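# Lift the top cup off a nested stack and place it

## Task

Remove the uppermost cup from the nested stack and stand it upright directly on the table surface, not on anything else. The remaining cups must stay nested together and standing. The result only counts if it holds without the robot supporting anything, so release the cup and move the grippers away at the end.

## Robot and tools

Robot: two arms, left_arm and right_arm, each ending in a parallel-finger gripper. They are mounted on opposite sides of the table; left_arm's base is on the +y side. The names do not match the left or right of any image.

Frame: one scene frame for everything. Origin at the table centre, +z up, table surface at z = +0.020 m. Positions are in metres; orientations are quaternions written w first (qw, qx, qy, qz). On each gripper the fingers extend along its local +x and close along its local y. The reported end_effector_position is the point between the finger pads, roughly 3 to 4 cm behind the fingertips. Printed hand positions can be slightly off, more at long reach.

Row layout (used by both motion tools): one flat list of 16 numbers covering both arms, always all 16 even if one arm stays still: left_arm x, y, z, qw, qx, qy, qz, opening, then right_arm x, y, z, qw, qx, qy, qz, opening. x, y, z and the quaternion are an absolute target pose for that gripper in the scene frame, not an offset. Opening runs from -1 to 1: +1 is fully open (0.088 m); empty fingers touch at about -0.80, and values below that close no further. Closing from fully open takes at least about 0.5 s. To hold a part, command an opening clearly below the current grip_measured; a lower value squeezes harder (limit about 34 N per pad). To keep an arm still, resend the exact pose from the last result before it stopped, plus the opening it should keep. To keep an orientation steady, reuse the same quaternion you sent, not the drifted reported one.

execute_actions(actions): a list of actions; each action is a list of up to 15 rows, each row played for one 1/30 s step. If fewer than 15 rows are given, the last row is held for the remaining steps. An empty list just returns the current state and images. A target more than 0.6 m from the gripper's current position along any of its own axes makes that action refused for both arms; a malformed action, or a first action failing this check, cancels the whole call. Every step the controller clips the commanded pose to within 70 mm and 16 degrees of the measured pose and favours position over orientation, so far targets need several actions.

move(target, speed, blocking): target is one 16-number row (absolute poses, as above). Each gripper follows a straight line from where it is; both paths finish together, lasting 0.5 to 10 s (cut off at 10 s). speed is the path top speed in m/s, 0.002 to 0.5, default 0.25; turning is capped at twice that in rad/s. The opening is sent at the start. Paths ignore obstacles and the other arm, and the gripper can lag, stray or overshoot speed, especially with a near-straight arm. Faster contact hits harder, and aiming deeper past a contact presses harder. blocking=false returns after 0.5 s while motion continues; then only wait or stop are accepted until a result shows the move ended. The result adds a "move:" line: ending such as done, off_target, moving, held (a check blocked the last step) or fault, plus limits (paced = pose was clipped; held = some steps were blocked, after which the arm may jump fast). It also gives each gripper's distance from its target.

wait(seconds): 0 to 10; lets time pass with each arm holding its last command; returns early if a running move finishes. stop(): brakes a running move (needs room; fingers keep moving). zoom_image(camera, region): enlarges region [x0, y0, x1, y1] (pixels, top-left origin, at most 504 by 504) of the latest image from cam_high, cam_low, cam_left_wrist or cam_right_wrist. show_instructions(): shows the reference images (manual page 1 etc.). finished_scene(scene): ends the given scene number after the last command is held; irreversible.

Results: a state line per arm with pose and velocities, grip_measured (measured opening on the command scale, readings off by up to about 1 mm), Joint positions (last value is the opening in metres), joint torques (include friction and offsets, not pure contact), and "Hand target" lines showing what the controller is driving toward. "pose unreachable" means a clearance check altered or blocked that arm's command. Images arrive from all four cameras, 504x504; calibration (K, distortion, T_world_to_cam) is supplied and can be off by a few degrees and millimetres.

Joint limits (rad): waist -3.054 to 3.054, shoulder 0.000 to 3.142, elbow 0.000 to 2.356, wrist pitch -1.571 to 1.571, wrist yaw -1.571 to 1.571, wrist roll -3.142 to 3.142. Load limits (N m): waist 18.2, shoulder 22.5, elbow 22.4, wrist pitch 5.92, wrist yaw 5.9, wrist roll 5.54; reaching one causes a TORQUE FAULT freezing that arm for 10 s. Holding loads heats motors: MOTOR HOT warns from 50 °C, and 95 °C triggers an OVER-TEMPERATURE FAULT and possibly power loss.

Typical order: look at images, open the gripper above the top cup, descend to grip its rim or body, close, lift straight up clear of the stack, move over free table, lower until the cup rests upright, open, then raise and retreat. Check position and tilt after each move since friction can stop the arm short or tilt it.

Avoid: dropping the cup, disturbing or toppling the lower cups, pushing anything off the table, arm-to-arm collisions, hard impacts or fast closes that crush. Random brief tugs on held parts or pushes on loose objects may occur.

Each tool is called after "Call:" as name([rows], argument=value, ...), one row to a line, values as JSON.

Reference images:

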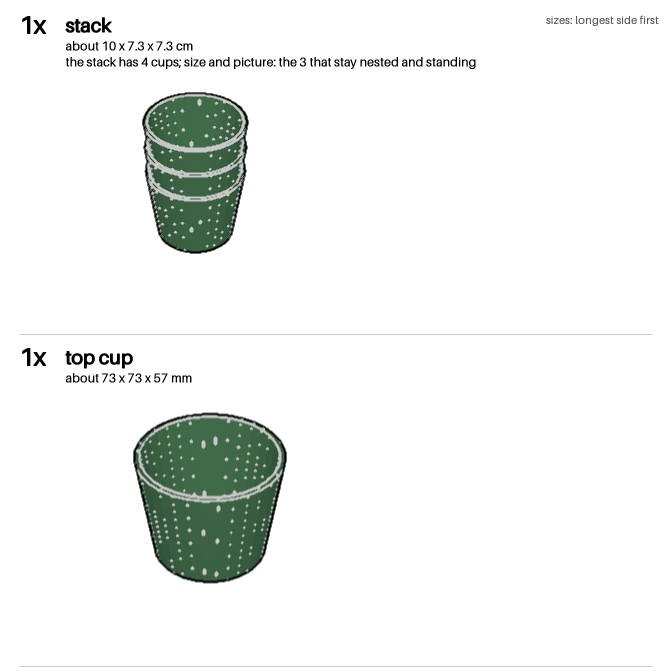

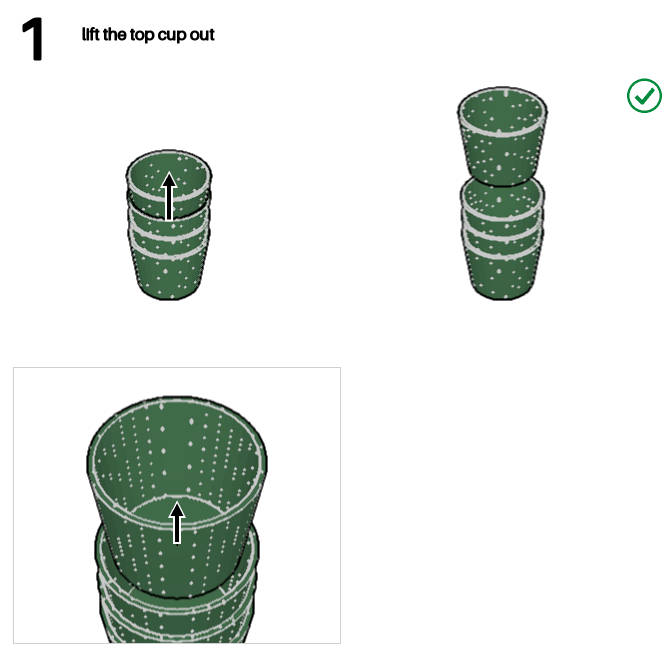

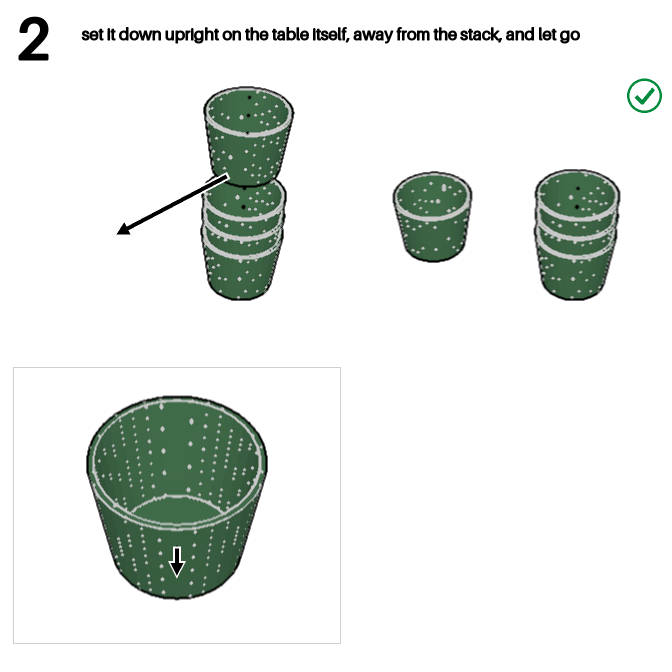

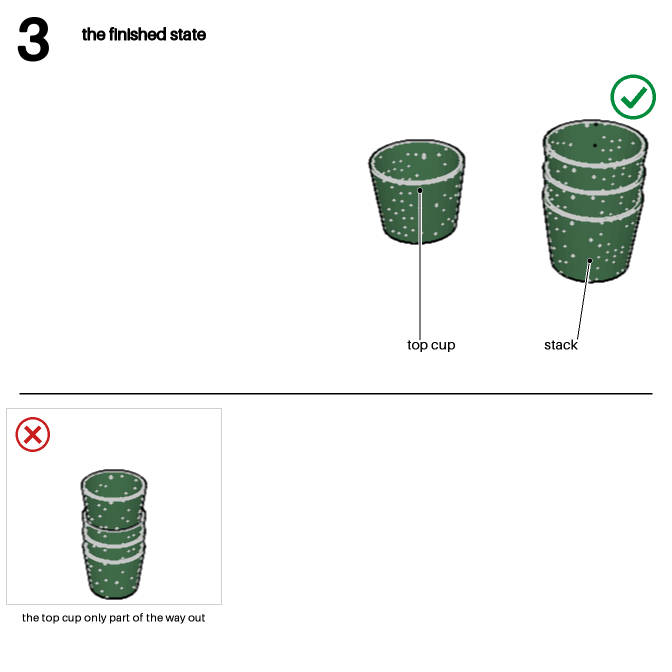

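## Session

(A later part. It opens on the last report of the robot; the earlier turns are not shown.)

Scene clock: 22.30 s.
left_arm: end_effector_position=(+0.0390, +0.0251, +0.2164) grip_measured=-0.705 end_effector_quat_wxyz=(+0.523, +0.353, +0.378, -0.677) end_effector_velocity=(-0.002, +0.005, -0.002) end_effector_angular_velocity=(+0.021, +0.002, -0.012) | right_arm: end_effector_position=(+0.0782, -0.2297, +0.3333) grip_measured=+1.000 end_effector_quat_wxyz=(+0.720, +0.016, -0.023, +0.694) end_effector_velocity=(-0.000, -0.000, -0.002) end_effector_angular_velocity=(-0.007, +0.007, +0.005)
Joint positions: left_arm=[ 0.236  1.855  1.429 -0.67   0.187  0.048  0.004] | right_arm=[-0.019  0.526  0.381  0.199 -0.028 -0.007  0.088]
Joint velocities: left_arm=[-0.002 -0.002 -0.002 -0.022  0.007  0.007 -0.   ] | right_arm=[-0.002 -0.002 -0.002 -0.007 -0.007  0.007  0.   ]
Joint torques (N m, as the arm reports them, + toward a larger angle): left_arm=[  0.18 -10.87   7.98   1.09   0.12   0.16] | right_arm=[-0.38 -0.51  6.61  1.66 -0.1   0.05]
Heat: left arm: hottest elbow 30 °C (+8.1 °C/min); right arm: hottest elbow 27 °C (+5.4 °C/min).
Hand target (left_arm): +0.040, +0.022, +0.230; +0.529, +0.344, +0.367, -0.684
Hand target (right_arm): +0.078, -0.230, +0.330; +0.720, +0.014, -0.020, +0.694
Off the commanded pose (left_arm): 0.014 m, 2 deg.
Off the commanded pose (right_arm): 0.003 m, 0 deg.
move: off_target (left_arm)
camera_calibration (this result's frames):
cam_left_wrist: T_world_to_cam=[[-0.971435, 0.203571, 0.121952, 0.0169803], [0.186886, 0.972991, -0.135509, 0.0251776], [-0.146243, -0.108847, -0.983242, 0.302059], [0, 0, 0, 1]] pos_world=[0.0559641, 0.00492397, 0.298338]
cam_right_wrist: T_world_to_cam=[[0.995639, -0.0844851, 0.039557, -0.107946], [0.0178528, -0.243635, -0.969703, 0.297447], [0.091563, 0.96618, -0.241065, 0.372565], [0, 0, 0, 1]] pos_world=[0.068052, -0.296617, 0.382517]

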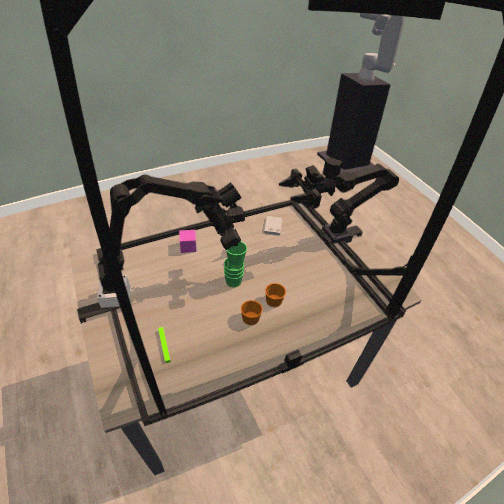

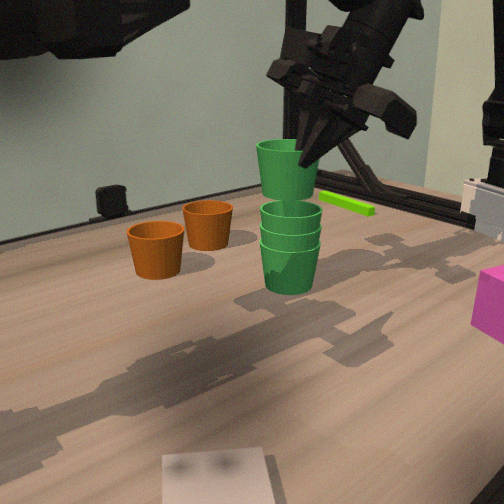

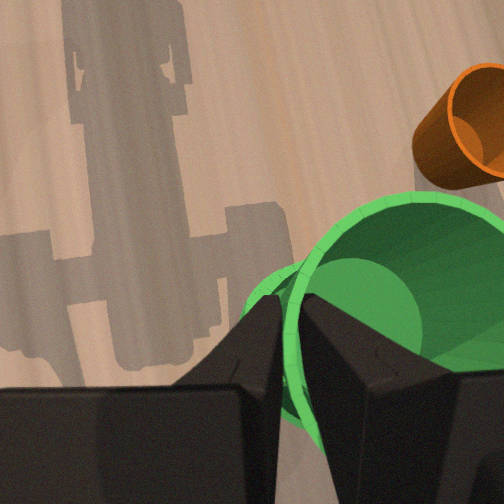

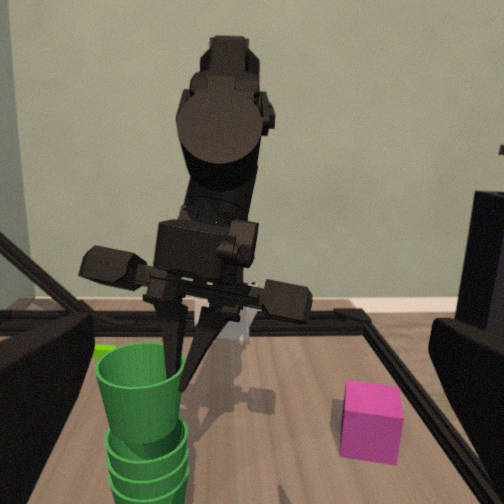

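Call:
move(target=[0.06,0.14,0.235,0.529,0.344,0.367,-0.684,-1,0.0785,-0.23,0.33,0.72,0.014,-0.02,0.694,1])

Call:
move(target=[0.065,0.17,0.1,0.529,0.344,0.367,-0.684,-1,0.0785,-0.23,0.33,0.72,0.014,-0.02,0.694,1], speed=0.15)

Scene clock: 25.10 s.
left_arm: end_effector_position=(+0.0601, +0.1370, +0.2333) grip_measured=-0.706 end_effector_quat_wxyz=(+0.529, +0.346, +0.369, -0.682) end_effector_velocity=(+0.000, +0.005, +0.000) end_effector_angular_velocity=(+0.017, +0.004, +0.020) | right_arm: end_effector_position=(+0.0782, -0.2297, +0.3333) grip_measured=+1.000 end_effector_quat_wxyz=(+0.720, +0.016, -0.023, +0.694) end_effector_velocity=(-0.003, +0.001, -0.003) end_effector_angular_velocity=(-0.013, -0.008, +0.019)
Joint positions: left_arm=[ 0.298  1.403  1.009 -0.685  0.213  0.105  0.004] | right_arm=[-0.019  0.526  0.381  0.199 -0.028 -0.007  0.088]
Joint velocities: left_arm=[-0.002 -0.012 -0.002 -0.022 -0.007 -0.022  0.   ] | right_arm=[-0.002  0.002 -0.002 -0.007 -0.022 -0.007  0.   ]
Joint torques (N m, as the arm reports them, + toward a larger angle): left_arm=[ 0.19 -7.07  5.56  1.12  0.35  0.18] | right_arm=[-0.29 -0.53  6.79  1.67 -0.12  0.05]
Heat: left arm: hottest elbow 30 °C (+7.2 °C/min); right arm: hottest elbow 27 °C (+4.8 °C/min).
Hand target (left_arm): +0.060, +0.140, +0.235; +0.529, +0.344, +0.367, -0.684
Hand target (right_arm): +0.078, -0.230, +0.330; +0.720, +0.014, -0.020, +0.694
Off the commanded pose (left_arm): 0.003 m, 0 deg.
Off the commanded pose (right_arm): 0.003 m, 0 deg.
move: done
camera_calibration (this result's frames):
cam_left_wrist: T_world_to_cam=[[-0.972042, 0.205126, 0.11427, 0.0143268], [0.185546, 0.969262, -0.161568, -0.0787123], [-0.1439, -0.135848, -0.980224, 0.336787], [0, 0, 0, 1]] pos_world=[0.0769945, 0.119106, 0.315772]
cam_right_wrist: T_world_to_cam=[[0.995639, -0.0844851, 0.039557, -0.107946], [0.0178528, -0.243635, -0.969703, 0.297447], [0.091563, 0.96618, -0.241065, 0.372565], [0, 0, 0, 1]] pos_world=[0.068052, -0.296617, 0.382517]

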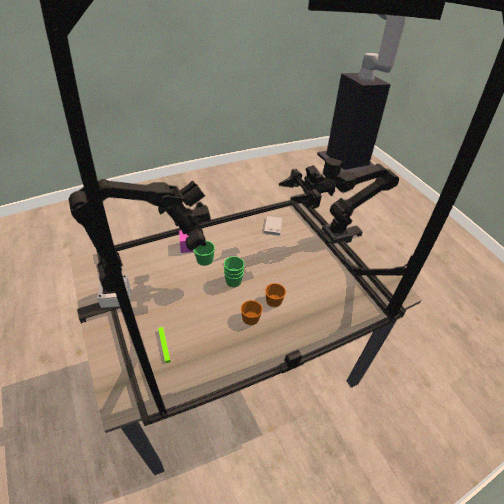

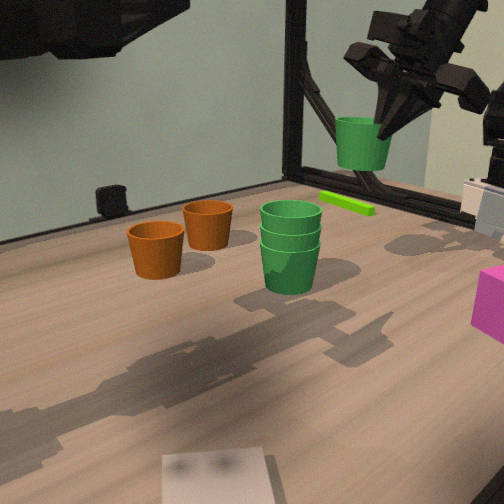

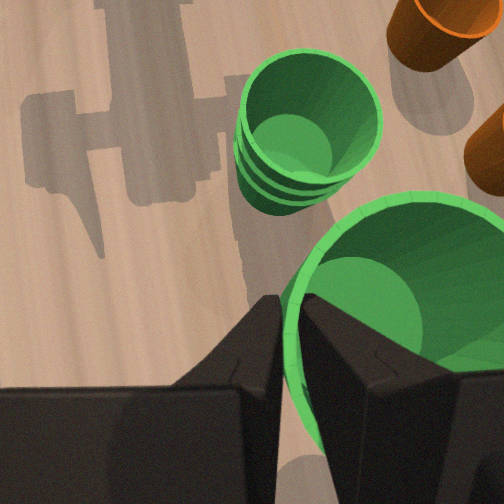

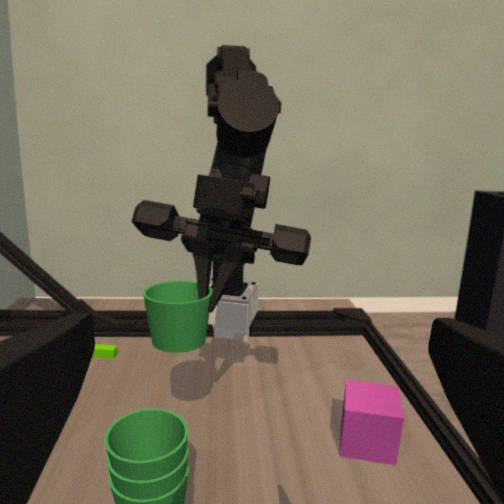

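Scene clock: 26.53 s.
left_arm: end_effector_position=(+0.0650, +0.1684, +0.1045) grip_measured=-0.706 end_effector_quat_wxyz=(+0.532, +0.342, +0.363, -0.684) end_effector_velocity=(-0.002, +0.006, -0.007) end_effector_angular_velocity=(+0.023, +0.011, +0.000) | right_arm: end_effector_position=(+0.0782, -0.2297, +0.3331) grip_measured=+1.000 end_effector_quat_wxyz=(+0.720, +0.016, -0.022, +0.694) end_effector_velocity=(-0.000, -0.000, -0.002) end_effector_angular_velocity=(-0.007, +0.007, +0.005)
Joint positions: left_arm=[ 0.323  1.522  0.529 -0.075  0.224  0.127  0.004] | right_arm=[-0.019  0.526  0.38   0.199 -0.028 -0.007  0.088]
Joint velocities: left_arm=[-0.002  0.012 -0.017  0.007  0.007 -0.007  0.   ] | right_arm=[-0.002 -0.002 -0.002 -0.007 -0.007  0.007  0.   ]
Joint torques (N m, as the arm reports them, + toward a larger angle): left_arm=[ 0.28 -4.09  4.24  1.47  0.36  0.17] | right_arm=[-0.39 -0.7   6.57  1.68 -0.14  0.06]
Heat: left arm: hottest elbow 30 °C (+6.8 °C/min); right arm: hottest elbow 27 °C (+4.5 °C/min).
Hand target (left_arm): +0.065, +0.171, +0.101; +0.529, +0.344, +0.367, -0.684
Hand target (right_arm): +0.078, -0.230, +0.330; +0.720, +0.014, -0.020, +0.694
Off the commanded pose (left_arm): 0.005 m, 1 deg.
Off the commanded pose (right_arm): 0.003 m, 0 deg.
move: done
camera_calibration (this result's frames):
cam_left_wrist: T_world_to_cam=[[-0.972156, 0.20716, 0.109528, 0.0274877], [0.185942, 0.966404, -0.177453, -0.128666], [-0.142609, -0.152147, -0.978015, 0.217957], [0, 0, 0, 1]] pos_world=[0.0817295, 0.15181, 0.187322]
cam_right_wrist: T_world_to_cam=[[0.99564, -0.0844701, 0.0395646, -0.107938], [0.0178289, -0.244004, -0.96961, 0.297163], [0.091557, 0.966088, -0.241435, 0.372612], [0, 0, 0, 1]] pos_world=[0.0680541, -0.296584, 0.382364]

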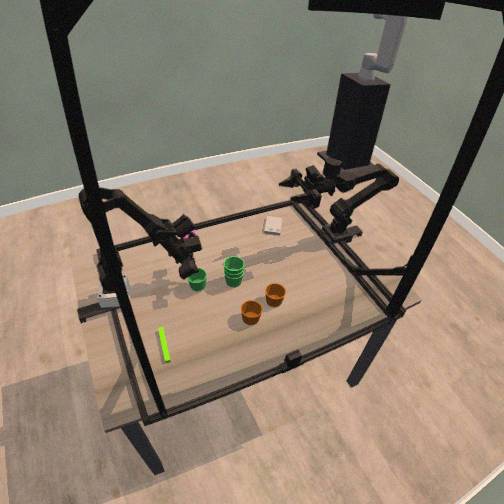

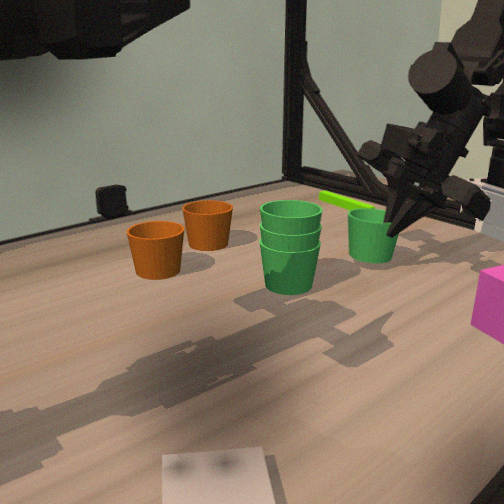

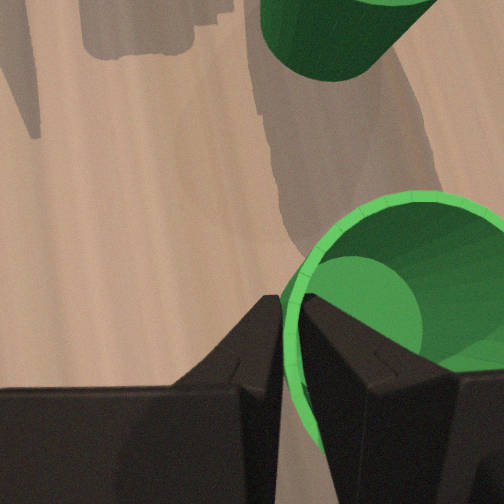

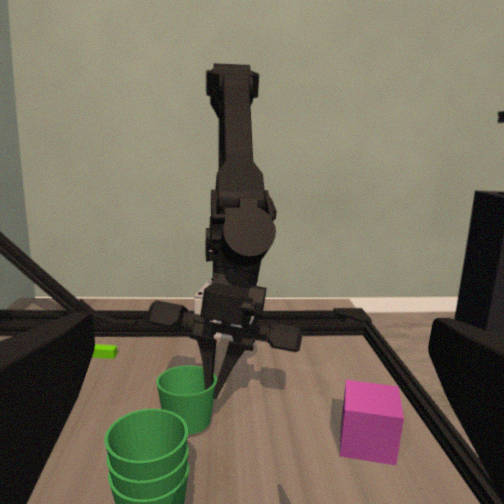

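Call:
move(target=[0.065,0.17,0.089,0.529,0.344,0.367,-0.684,-1,0.0785,-0.23,0.33,0.72,0.014,-0.02,0.694,1], speed=0.03)

Call:
move(target=[0.065,0.17,0.092,0.529,0.344,0.367,-0.684,-0.3,0.0785,-0.23,0.33,0.72,0.014,-0.02,0.694,1])

Call:
move(target=[0.08,0.2,0.25,0.529,0.344,0.367,-0.684,-0.3,0.0785,-0.23,0.33,0.72,0.014,-0.02,0.694,1])

Scene clock: 29.80 s.
left_arm: end_effector_position=(+0.0648, +0.1668, +0.0939) grip_measured=-0.707 end_effector_quat_wxyz=(+0.532, +0.341, +0.362, -0.685) end_effector_velocity=(+0.002, +0.000, -0.003) end_effector_angular_velocity=(+0.005, -0.016, +0.014) | right_arm: end_effector_position=(+0.0783, -0.2297, +0.3329) grip_measured=+1.000 end_effector_quat_wxyz=(+0.720, +0.016, -0.022, +0.693) end_effector_velocity=(-0.001, -0.001, +0.003) end_effector_angular_velocity=(+0.012, -0.009, +0.014)
Joint positions: left_arm=[ 0.323  1.569  0.512 -0.008  0.226  0.127  0.004] | right_arm=[-0.019  0.526  0.38   0.199 -0.028 -0.007  0.088]
Joint velocities: left_arm=[-0.002  0.007 -0.002  0.007 -0.022 -0.007 -0.   ] | right_arm=[-0.007 -0.002  0.002  0.007 -0.022 -0.007  0.   ]
Joint torques (N m, as the arm reports them, + toward a larger angle): left_arm=[ 0.21 -3.84  3.99  1.49  0.29  0.14] | right_arm=[-0.32 -0.6   6.68  1.65 -0.15  0.05]
Heat: left arm: hottest elbow 30 °C (+6.0 °C/min); right arm: hottest elbow 28 °C (+6.0 °C/min).
Hand target (left_arm): +0.065, +0.170, +0.089; +0.529, +0.344, +0.367, -0.684
Hand target (right_arm): +0.079, -0.230, +0.330; +0.720, +0.014, -0.020, +0.694
Off the commanded pose (left_arm): 0.006 m, 1 deg.
Off the commanded pose (right_arm): 0.003 m, 0 deg.
move: done
camera_calibration (this result's frames):
cam_left_wrist: T_world_to_cam=[[-0.971875, 0.208261, 0.10994, 0.0285753], [0.186445, 0.96564, -0.181046, -0.128613], [-0.143867, -0.155456, -0.97731, 0.207914], [0, 0, 0, 1]] pos_world=[0.081663, 0.150564, 0.176771]
cam_right_wrist: T_world_to_cam=[[0.995626, -0.0848151, 0.039192, -0.107984], [0.0173477, -0.244366, -0.969528, 0.296917], [0.0918078, 0.965967, -0.241826, 0.372633], [0, 0, 0, 1]] pos_world=[0.0681501, -0.296554, 0.382214]

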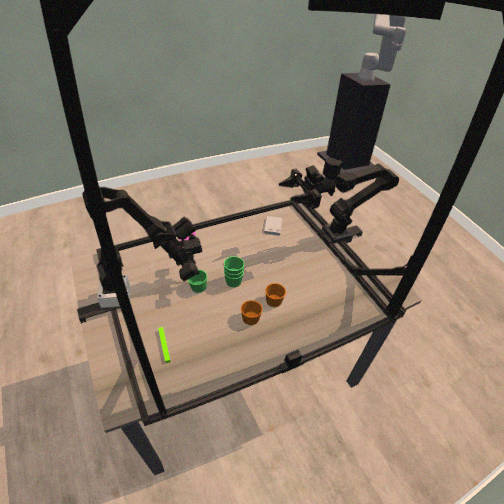

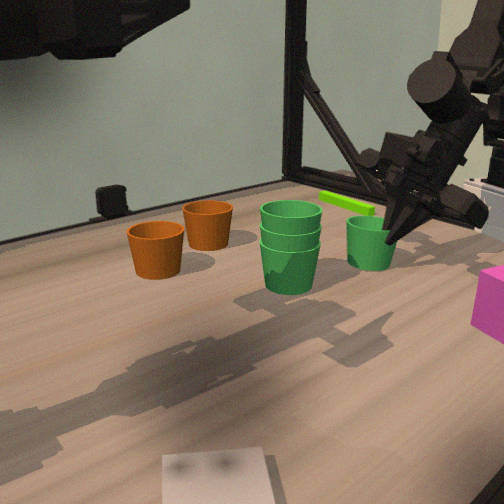

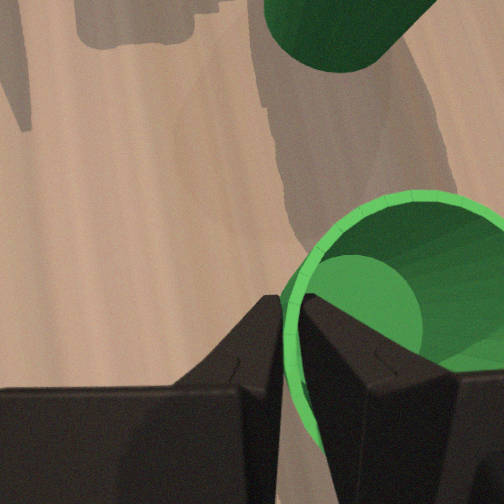

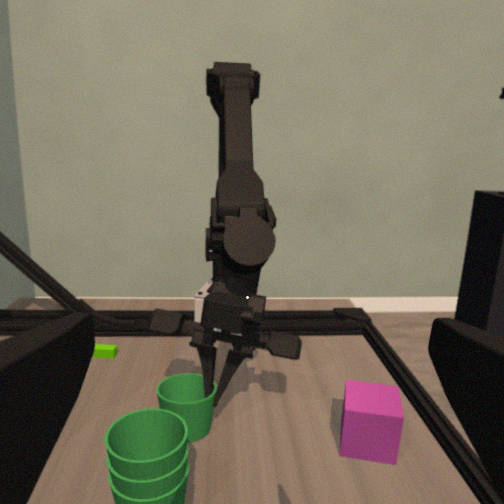

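Scene clock: 30.50 s.
left_arm: end_effector_position=(+0.0648, +0.1687, +0.0929) grip_measured=-0.302 end_effector_quat_wxyz=(+0.530, +0.344, +0.365, -0.684) end_effector_velocity=(+0.001, +0.005, -0.004) end_effector_angular_velocity=(+0.029, -0.015, +0.009) | right_arm: end_effector_position=(+0.0783, -0.2297, +0.3329) grip_measured=+1.000 end_effector_quat_wxyz=(+0.720, +0.016, -0.022, +0.693) end_effector_velocity=(+0.002, -0.000, -0.002) end_effector_angular_velocity=(-0.008, -0.021, -0.011)
Joint positions: left_arm=[ 0.323  1.569  0.512 -0.018  0.226  0.127  0.024] | right_arm=[-0.019  0.526  0.38   0.199 -0.028 -0.007  0.088]
Joint velocities: left_arm=[-0.007  0.002 -0.002 -0.022 -0.022 -0.007  0.001] | right_arm=[-0.002 -0.002 -0.002 -0.007  0.007 -0.022  0.   ]
Joint torques (N m, as the arm reports them, + toward a larger angle): left_arm=[ 0.21 -5.06  4.52  1.07  0.28  0.14] | right_arm=[-0.38 -0.63  6.66  1.65 -0.12  0.04]
Heat: left arm: hottest elbow 30 °C (+5.9 °C/min); right arm: hottest elbow 28 °C (+5.9 °C/min).
Hand target (left_arm): +0.065, +0.170, +0.092; +0.529, +0.344, +0.367, -0.684
Hand target (right_arm): +0.078, -0.230, +0.330; +0.720, +0.014, -0.020, +0.694
Off the commanded pose (left_arm): 0.002 m, 0 deg.
Off the commanded pose (right_arm): 0.003 m, 0 deg.
move: done
camera_calibration (this result's frames):
cam_left_wrist: T_world_to_cam=[[-0.971822, 0.207159, 0.112457, 0.0281619], [0.186361, 0.967387, -0.171558, -0.131751], [-0.14433, -0.145766, -0.978734, 0.20572], [0, 0, 0, 1]] pos_world=[0.0816132, 0.151607, 0.175575]
cam_right_wrist: T_world_to_cam=[[0.995626, -0.0848151, 0.039192, -0.107984], [0.0173477, -0.244366, -0.969528, 0.296917], [0.0918078, 0.965967, -0.241826, 0.372633], [0, 0, 0, 1]] pos_world=[0.0681501, -0.296554, 0.382214]

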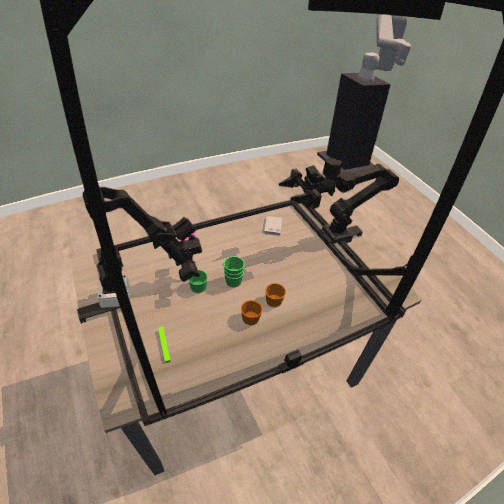

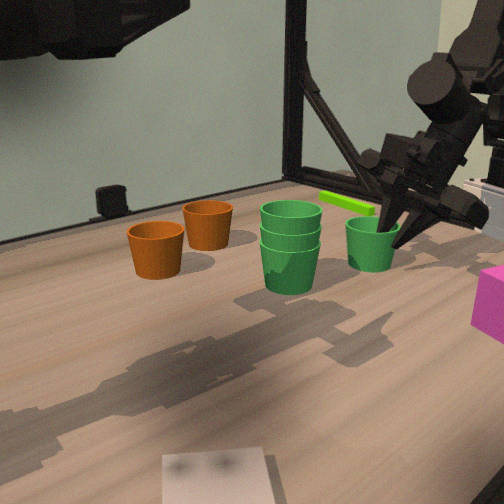

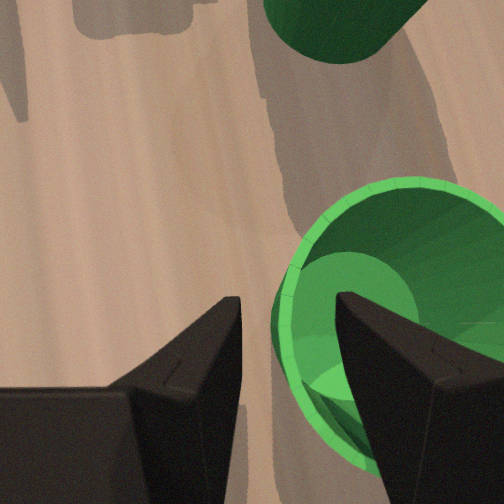

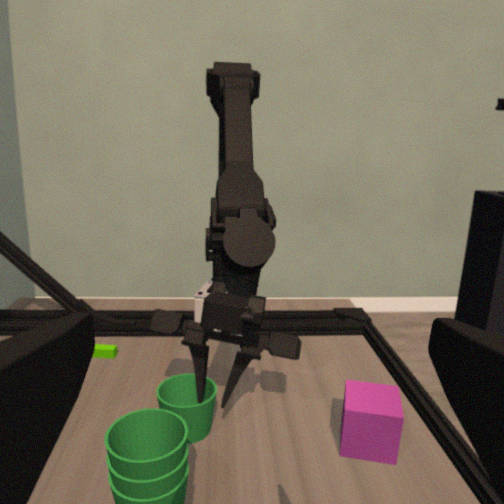

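Scene clock: 31.77 s.
left_arm: end_effector_position=(+0.0795, +0.2008, +0.2420) grip_measured=-0.300 end_effector_quat_wxyz=(+0.526, +0.349, +0.375, -0.679) end_effector_velocity=(+0.003, +0.007, -0.001) end_effector_angular_velocity=(+0.037, -0.018, +0.006) | right_arm: end_effector_position=(+0.0783, -0.2297, +0.3330) grip_measured=+1.000 end_effector_quat_wxyz=(+0.720, +0.016, -0.022, +0.693) end_effector_velocity=(-0.003, -0.000, -0.002) end_effector_angular_velocity=(-0.008, -0.023, +0.018)
Joint positions: left_arm=[ 0.406  1.163  0.883 -0.839  0.264  0.203  0.024] | right_arm=[-0.019  0.525  0.38   0.199 -0.028 -0.007  0.088]
Joint velocities: left_arm=[ 0.002 -0.002  0.012 -0.051 -0.022  0.007 -0.   ] | right_arm=[-0.002 -0.002 -0.002 -0.007 -0.022 -0.022  0.   ]
Joint torques (N m, as the arm reports them, + toward a larger angle): left_arm=[ 0.34 -4.61  7.89  0.98  0.35  0.17] | right_arm=[-0.28 -0.51  6.68  1.66 -0.15  0.03]
Heat: left arm: hottest elbow 30 °C (+5.7 °C/min); right arm: hottest elbow 28 °C (+5.7 °C/min).
Hand target (left_arm): +0.080, +0.199, +0.250; +0.529, +0.343, +0.367, -0.684
Hand target (right_arm): +0.078, -0.230, +0.330; +0.720, +0.014, -0.020, +0.694
Off the commanded pose (left_arm): 0.008 m, 1 deg.
Off the commanded pose (right_arm): 0.003 m, 0 deg.
move: done
camera_calibration (this result's frames):
cam_left_wrist: T_world_to_cam=[[-0.971616, 0.203424, 0.120753, 0.017789], [0.185132, 0.971627, -0.147197, -0.146631], [-0.147271, -0.120664, -0.981709, 0.354376], [0, 0, 0, 1]] pos_world=[0.0966193, 0.181612, 0.324162]
cam_right_wrist: T_world_to_cam=[[0.995625, -0.08483, 0.0391844, -0.10799], [0.0173718, -0.243997, -0.96962, 0.297104], [0.0918138, 0.966059, -0.241456, 0.372615], [0, 0, 0, 1]] pos_world=[0.0681448, -0.296636, 0.38228]

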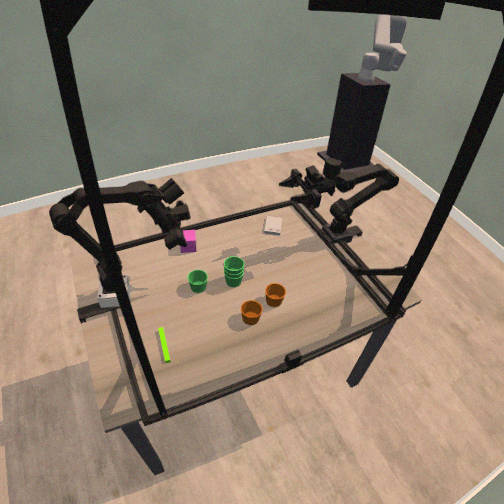

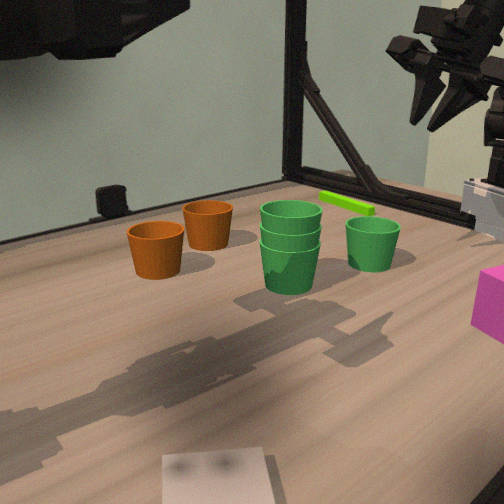

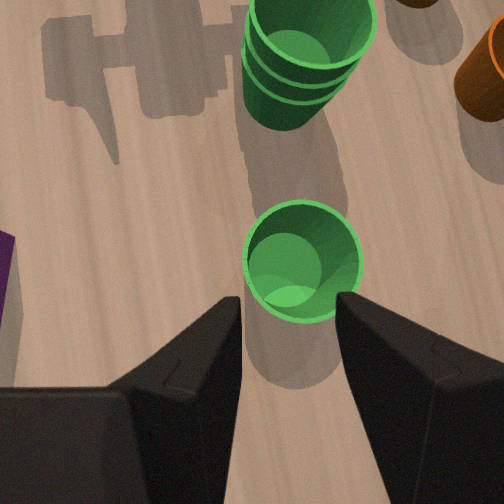

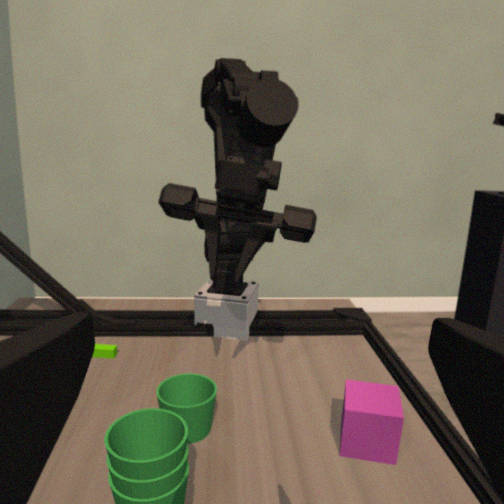

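Call:
finished_scene(scene=1)

The scene is finished: the task was done.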